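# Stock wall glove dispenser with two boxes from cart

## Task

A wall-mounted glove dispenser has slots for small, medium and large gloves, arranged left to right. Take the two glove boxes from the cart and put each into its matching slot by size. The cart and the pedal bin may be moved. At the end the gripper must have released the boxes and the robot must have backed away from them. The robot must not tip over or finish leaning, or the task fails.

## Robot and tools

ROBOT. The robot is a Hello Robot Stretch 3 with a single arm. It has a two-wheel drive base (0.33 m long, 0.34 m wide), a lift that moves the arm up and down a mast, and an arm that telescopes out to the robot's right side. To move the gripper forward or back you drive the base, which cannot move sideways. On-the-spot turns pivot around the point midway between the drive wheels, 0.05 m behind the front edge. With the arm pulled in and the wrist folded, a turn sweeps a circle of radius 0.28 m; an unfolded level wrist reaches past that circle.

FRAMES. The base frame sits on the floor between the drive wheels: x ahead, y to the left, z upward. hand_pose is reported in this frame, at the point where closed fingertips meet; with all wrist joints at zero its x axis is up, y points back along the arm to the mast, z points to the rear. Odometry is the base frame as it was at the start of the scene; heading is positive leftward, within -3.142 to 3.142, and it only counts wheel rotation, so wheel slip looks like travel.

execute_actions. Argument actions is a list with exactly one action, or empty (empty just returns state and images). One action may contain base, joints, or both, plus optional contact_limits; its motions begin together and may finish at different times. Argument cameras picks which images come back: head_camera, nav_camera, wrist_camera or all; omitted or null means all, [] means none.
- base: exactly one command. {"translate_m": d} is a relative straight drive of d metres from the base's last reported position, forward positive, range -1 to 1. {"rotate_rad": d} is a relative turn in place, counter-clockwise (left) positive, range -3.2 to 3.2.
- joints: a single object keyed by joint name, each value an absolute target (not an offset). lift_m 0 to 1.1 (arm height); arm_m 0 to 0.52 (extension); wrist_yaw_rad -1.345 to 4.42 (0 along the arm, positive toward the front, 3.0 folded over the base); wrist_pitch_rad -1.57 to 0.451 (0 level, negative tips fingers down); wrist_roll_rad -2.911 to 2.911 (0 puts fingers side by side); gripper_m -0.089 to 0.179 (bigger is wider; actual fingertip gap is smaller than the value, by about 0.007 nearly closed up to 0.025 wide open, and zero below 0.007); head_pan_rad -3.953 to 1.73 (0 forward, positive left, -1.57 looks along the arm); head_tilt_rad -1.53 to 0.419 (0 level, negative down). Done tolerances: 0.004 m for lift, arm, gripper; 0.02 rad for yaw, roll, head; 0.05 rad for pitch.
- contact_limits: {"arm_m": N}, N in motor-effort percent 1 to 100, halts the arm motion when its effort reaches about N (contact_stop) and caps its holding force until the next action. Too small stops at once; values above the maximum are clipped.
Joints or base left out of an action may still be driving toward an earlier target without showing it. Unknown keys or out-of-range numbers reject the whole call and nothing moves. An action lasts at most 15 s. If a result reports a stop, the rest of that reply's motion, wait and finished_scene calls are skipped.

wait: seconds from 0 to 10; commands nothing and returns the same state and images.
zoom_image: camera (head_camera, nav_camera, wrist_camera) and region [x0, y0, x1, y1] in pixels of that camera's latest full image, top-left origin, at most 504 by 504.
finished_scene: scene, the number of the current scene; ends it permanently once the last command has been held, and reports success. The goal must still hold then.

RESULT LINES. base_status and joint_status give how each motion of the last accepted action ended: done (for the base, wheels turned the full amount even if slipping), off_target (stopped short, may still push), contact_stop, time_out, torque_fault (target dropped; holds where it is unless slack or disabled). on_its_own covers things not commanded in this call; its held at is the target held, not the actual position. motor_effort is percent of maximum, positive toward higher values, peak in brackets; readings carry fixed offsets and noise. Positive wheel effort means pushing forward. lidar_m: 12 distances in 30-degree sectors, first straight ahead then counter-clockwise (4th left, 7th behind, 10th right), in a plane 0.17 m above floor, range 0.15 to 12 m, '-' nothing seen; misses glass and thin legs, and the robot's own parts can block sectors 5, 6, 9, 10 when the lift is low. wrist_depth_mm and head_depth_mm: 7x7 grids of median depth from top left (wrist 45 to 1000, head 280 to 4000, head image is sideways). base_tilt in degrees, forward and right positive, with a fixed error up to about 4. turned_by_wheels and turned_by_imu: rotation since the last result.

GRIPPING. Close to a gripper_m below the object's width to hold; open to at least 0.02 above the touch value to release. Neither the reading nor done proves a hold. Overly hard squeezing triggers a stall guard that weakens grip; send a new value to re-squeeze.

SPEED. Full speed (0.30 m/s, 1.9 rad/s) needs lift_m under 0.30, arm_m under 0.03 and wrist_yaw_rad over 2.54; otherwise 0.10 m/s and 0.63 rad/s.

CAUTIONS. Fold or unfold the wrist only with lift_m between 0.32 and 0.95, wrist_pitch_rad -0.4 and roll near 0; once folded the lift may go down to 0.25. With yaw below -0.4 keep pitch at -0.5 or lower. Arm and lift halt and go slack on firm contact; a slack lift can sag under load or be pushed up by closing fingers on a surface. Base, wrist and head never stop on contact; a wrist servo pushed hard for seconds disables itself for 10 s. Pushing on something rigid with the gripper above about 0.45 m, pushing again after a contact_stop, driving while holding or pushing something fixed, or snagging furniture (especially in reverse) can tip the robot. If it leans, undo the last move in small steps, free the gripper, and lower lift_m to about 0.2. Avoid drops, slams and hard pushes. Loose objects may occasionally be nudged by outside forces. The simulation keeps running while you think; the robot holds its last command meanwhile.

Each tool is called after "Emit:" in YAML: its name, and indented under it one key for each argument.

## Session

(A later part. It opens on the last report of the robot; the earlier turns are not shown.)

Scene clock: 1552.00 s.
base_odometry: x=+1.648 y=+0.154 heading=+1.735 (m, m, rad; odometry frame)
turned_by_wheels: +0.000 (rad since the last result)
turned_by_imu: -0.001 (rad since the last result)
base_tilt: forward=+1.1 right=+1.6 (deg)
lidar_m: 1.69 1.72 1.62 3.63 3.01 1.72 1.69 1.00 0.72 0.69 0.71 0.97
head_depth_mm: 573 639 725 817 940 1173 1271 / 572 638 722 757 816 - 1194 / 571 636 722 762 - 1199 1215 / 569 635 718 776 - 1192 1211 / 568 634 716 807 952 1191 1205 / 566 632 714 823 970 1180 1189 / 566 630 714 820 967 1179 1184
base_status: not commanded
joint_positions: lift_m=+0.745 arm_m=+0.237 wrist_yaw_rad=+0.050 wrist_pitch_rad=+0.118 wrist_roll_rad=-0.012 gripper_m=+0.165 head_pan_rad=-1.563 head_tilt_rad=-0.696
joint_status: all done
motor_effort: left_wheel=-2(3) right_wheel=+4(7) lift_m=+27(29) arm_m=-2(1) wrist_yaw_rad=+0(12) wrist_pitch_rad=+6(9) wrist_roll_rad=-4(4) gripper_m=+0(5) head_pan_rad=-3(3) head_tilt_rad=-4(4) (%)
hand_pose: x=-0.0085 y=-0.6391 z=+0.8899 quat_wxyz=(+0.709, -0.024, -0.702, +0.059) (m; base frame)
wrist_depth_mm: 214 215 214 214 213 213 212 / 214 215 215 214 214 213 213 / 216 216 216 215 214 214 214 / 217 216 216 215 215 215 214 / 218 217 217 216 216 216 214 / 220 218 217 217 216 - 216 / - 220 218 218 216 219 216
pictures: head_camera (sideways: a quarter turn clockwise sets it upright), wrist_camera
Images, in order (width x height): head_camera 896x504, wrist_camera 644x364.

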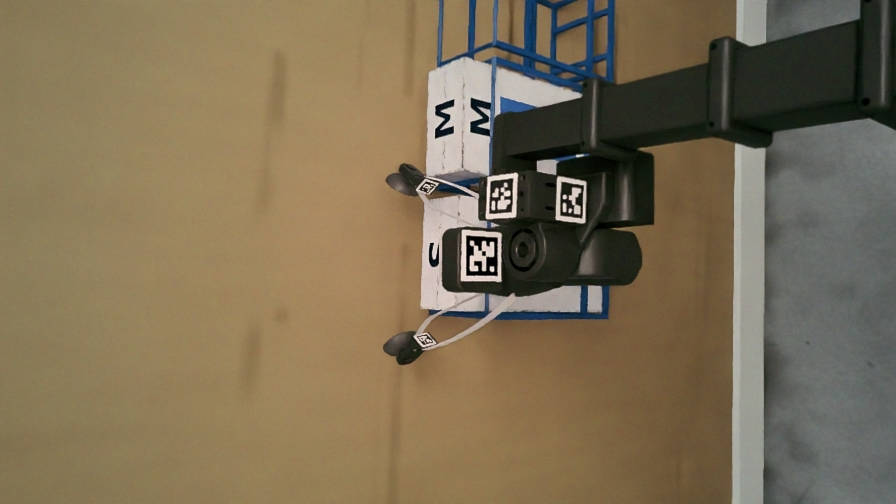

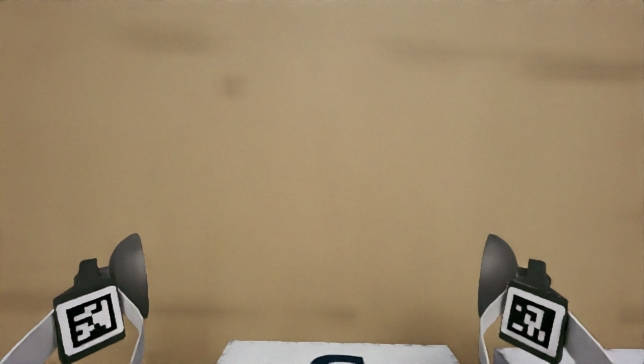

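Clear above the boxes. Retract the arm.

Emit:
execute_actions:
  actions:
    - {"joints": {"arm_m": 0.0, "wrist_yaw_rad": 0.0, "wrist_pitch_rad": 0.0, "wrist_roll_rad": 0.0}}

Scene clock: 1559.63 s.
base_odometry: x=+1.648 y=+0.154 heading=+1.735 (m, m, rad; odometry frame)
turned_by_wheels: +0.000 (rad since the last result)
turned_by_imu: -0.001 (rad since the last result)
base_tilt: forward=+1.1 right=+1.6 (deg)
lidar_m: 1.69 1.72 1.62 3.63 2.99 1.72 1.69 1.00 0.72 0.69 0.72 0.97
head_depth_mm: 573 640 726 820 941 1209 1261 / 572 638 722 754 836 1203 1269 / 570 636 721 761 832 1199 1268 / 570 635 719 749 828 1126 - / 568 633 717 791 927 1154 1199 / 567 631 715 823 946 1183 1189 / 566 631 713 823 967 1177 1184
base_status: not commanded
joint_positions: lift_m=+0.745 arm_m=+0.000 wrist_yaw_rad=+0.001 wrist_pitch_rad=-0.016 wrist_roll_rad=-0.005 gripper_m=+0.165 head_pan_rad=-1.563 head_tilt_rad=-0.696
joint_status: all done
motor_effort: left_wheel=-2(3) right_wheel=+4(5) lift_m=+28(27) arm_m=-3(6) wrist_yaw_rad=+0(0) wrist_pitch_rad=+5(6) wrist_roll_rad=+3(4) gripper_m=+1(0) head_pan_rad=-3(3) head_tilt_rad=-3(4) (%)
hand_pose: x=-0.0213 y=-0.4011 z=+0.8555 quat_wxyz=(+0.709, +0.006, -0.705, -0.006) (m; base frame)
wrist_depth_mm: 413 414 419 425 433 431 443 / 419 427 433 439 440 444 450 / 432 438 438 448 451 455 463 / 441 446 453 460 463 469 478 / 453 458 466 363 370 375 490 / 465 472 476 375 378 - 501 / - 481 486 382 392 398 517
pictures: head_camera (sideways: a quarter turn clockwise sets it upright), nav_camera (sideways: a quarter turn counterclockwise sets it upright), wrist_camera
Images, in order (width x height): head_camera 896x504, nav_camera 672x504, wrist_camera 644x364.

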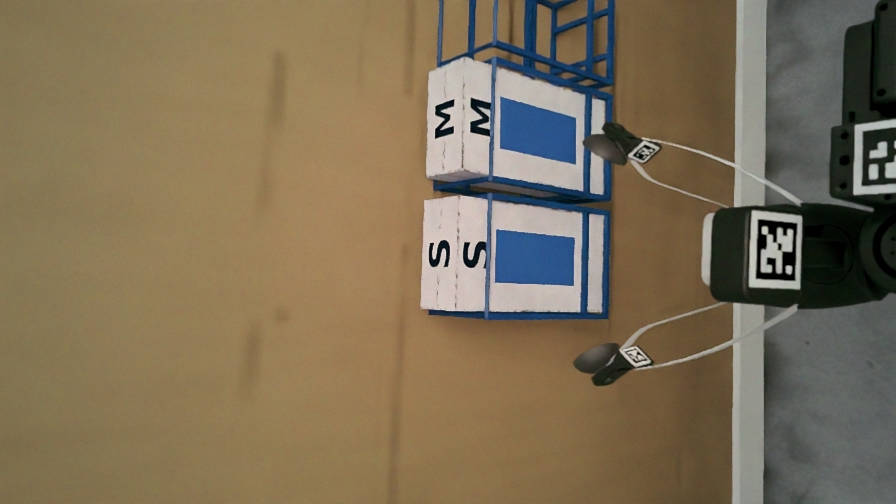

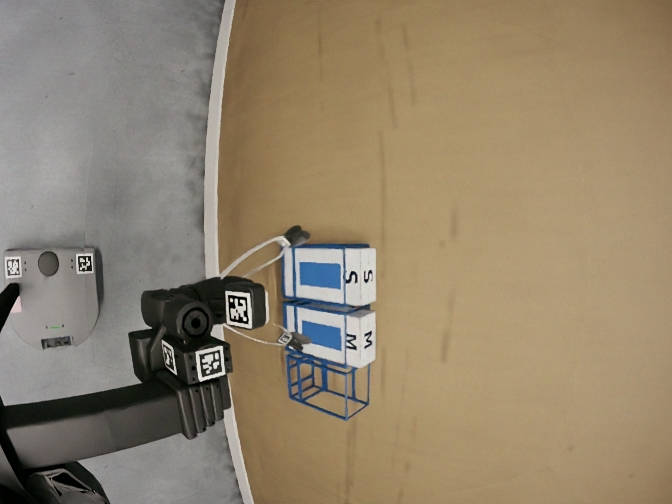

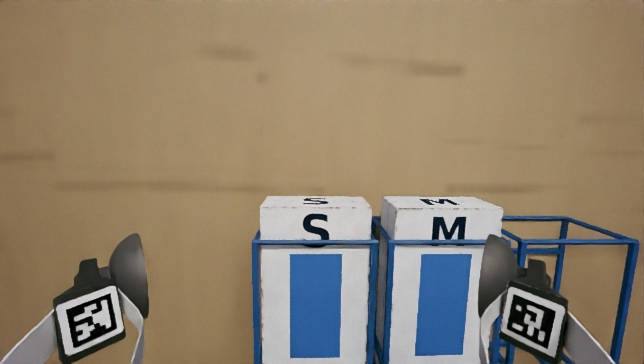

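Emit:
execute_actions:
  actions:
    - {"base": {"translate_m": 0.3}}
  cameras: ["nav_camera"]

Emit:
finished_scene:
  scene: 1

Scene clock: 1570.43 s.
base_odometry: x=+1.599 y=+0.450 heading=+1.735 (m, m, rad; odometry frame)
turned_by_wheels: +0.000 (rad since the last result)
turned_by_imu: +0.000 (rad since the last result)
base_tilt: forward=+1.1 right=+1.6 (deg)
lidar_m: 1.39 1.44 1.44 2.88 3.44 2.03 1.98 0.99 0.72 0.69 0.71 0.96
head_depth_mm: 568 633 718 779 829 1197 1257 / 566 632 716 826 950 1193 1274 / 565 631 715 826 972 1189 1263 / 564 629 713 821 970 1109 - / 563 627 710 819 966 1143 1195 / 562 626 708 816 942 1176 1194 / 561 625 706 814 961 1166 1187
base_status: done
joint_positions: lift_m=+0.745 arm_m=+0.000 wrist_yaw_rad=+0.001 wrist_pitch_rad=-0.016 wrist_roll_rad=-0.005 gripper_m=+0.165 head_pan_rad=-1.563 head_tilt_rad=-0.696
joint_status: not commanded
motor_effort: left_wheel=-4(6) right_wheel=+5(12) lift_m=+27(28) arm_m=-3(3) wrist_yaw_rad=+1(0) wrist_pitch_rad=+5(5) wrist_roll_rad=+3(3) gripper_m=+2(0) head_pan_rad=-3(3) head_tilt_rad=-3(3) (%)
hand_pose: x=-0.0213 y=-0.4011 z=+0.8555 quat_wxyz=(+0.709, +0.006, -0.705, -0.006) (m; base frame)
wrist_depth_mm: 405 415 417 421 423 428 437 / 420 422 425 432 439 440 446 / 426 428 435 439 449 448 460 / 437 445 444 452 455 460 468 / 451 455 459 468 473 394 372 / 459 467 473 476 483 - 379 / - 481 490 489 501 435 390
pictures: nav_camera (sideways: a quarter turn counterclockwise sets it upright)
Images, in order (width x height): nav_camera 672x504.

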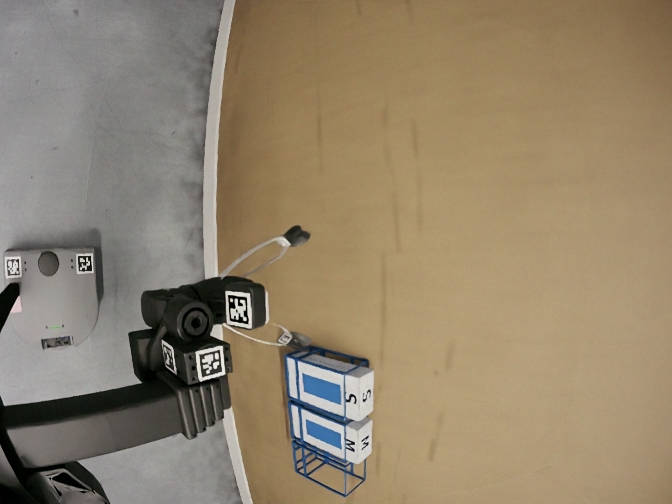

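The scene is finished: the task was done.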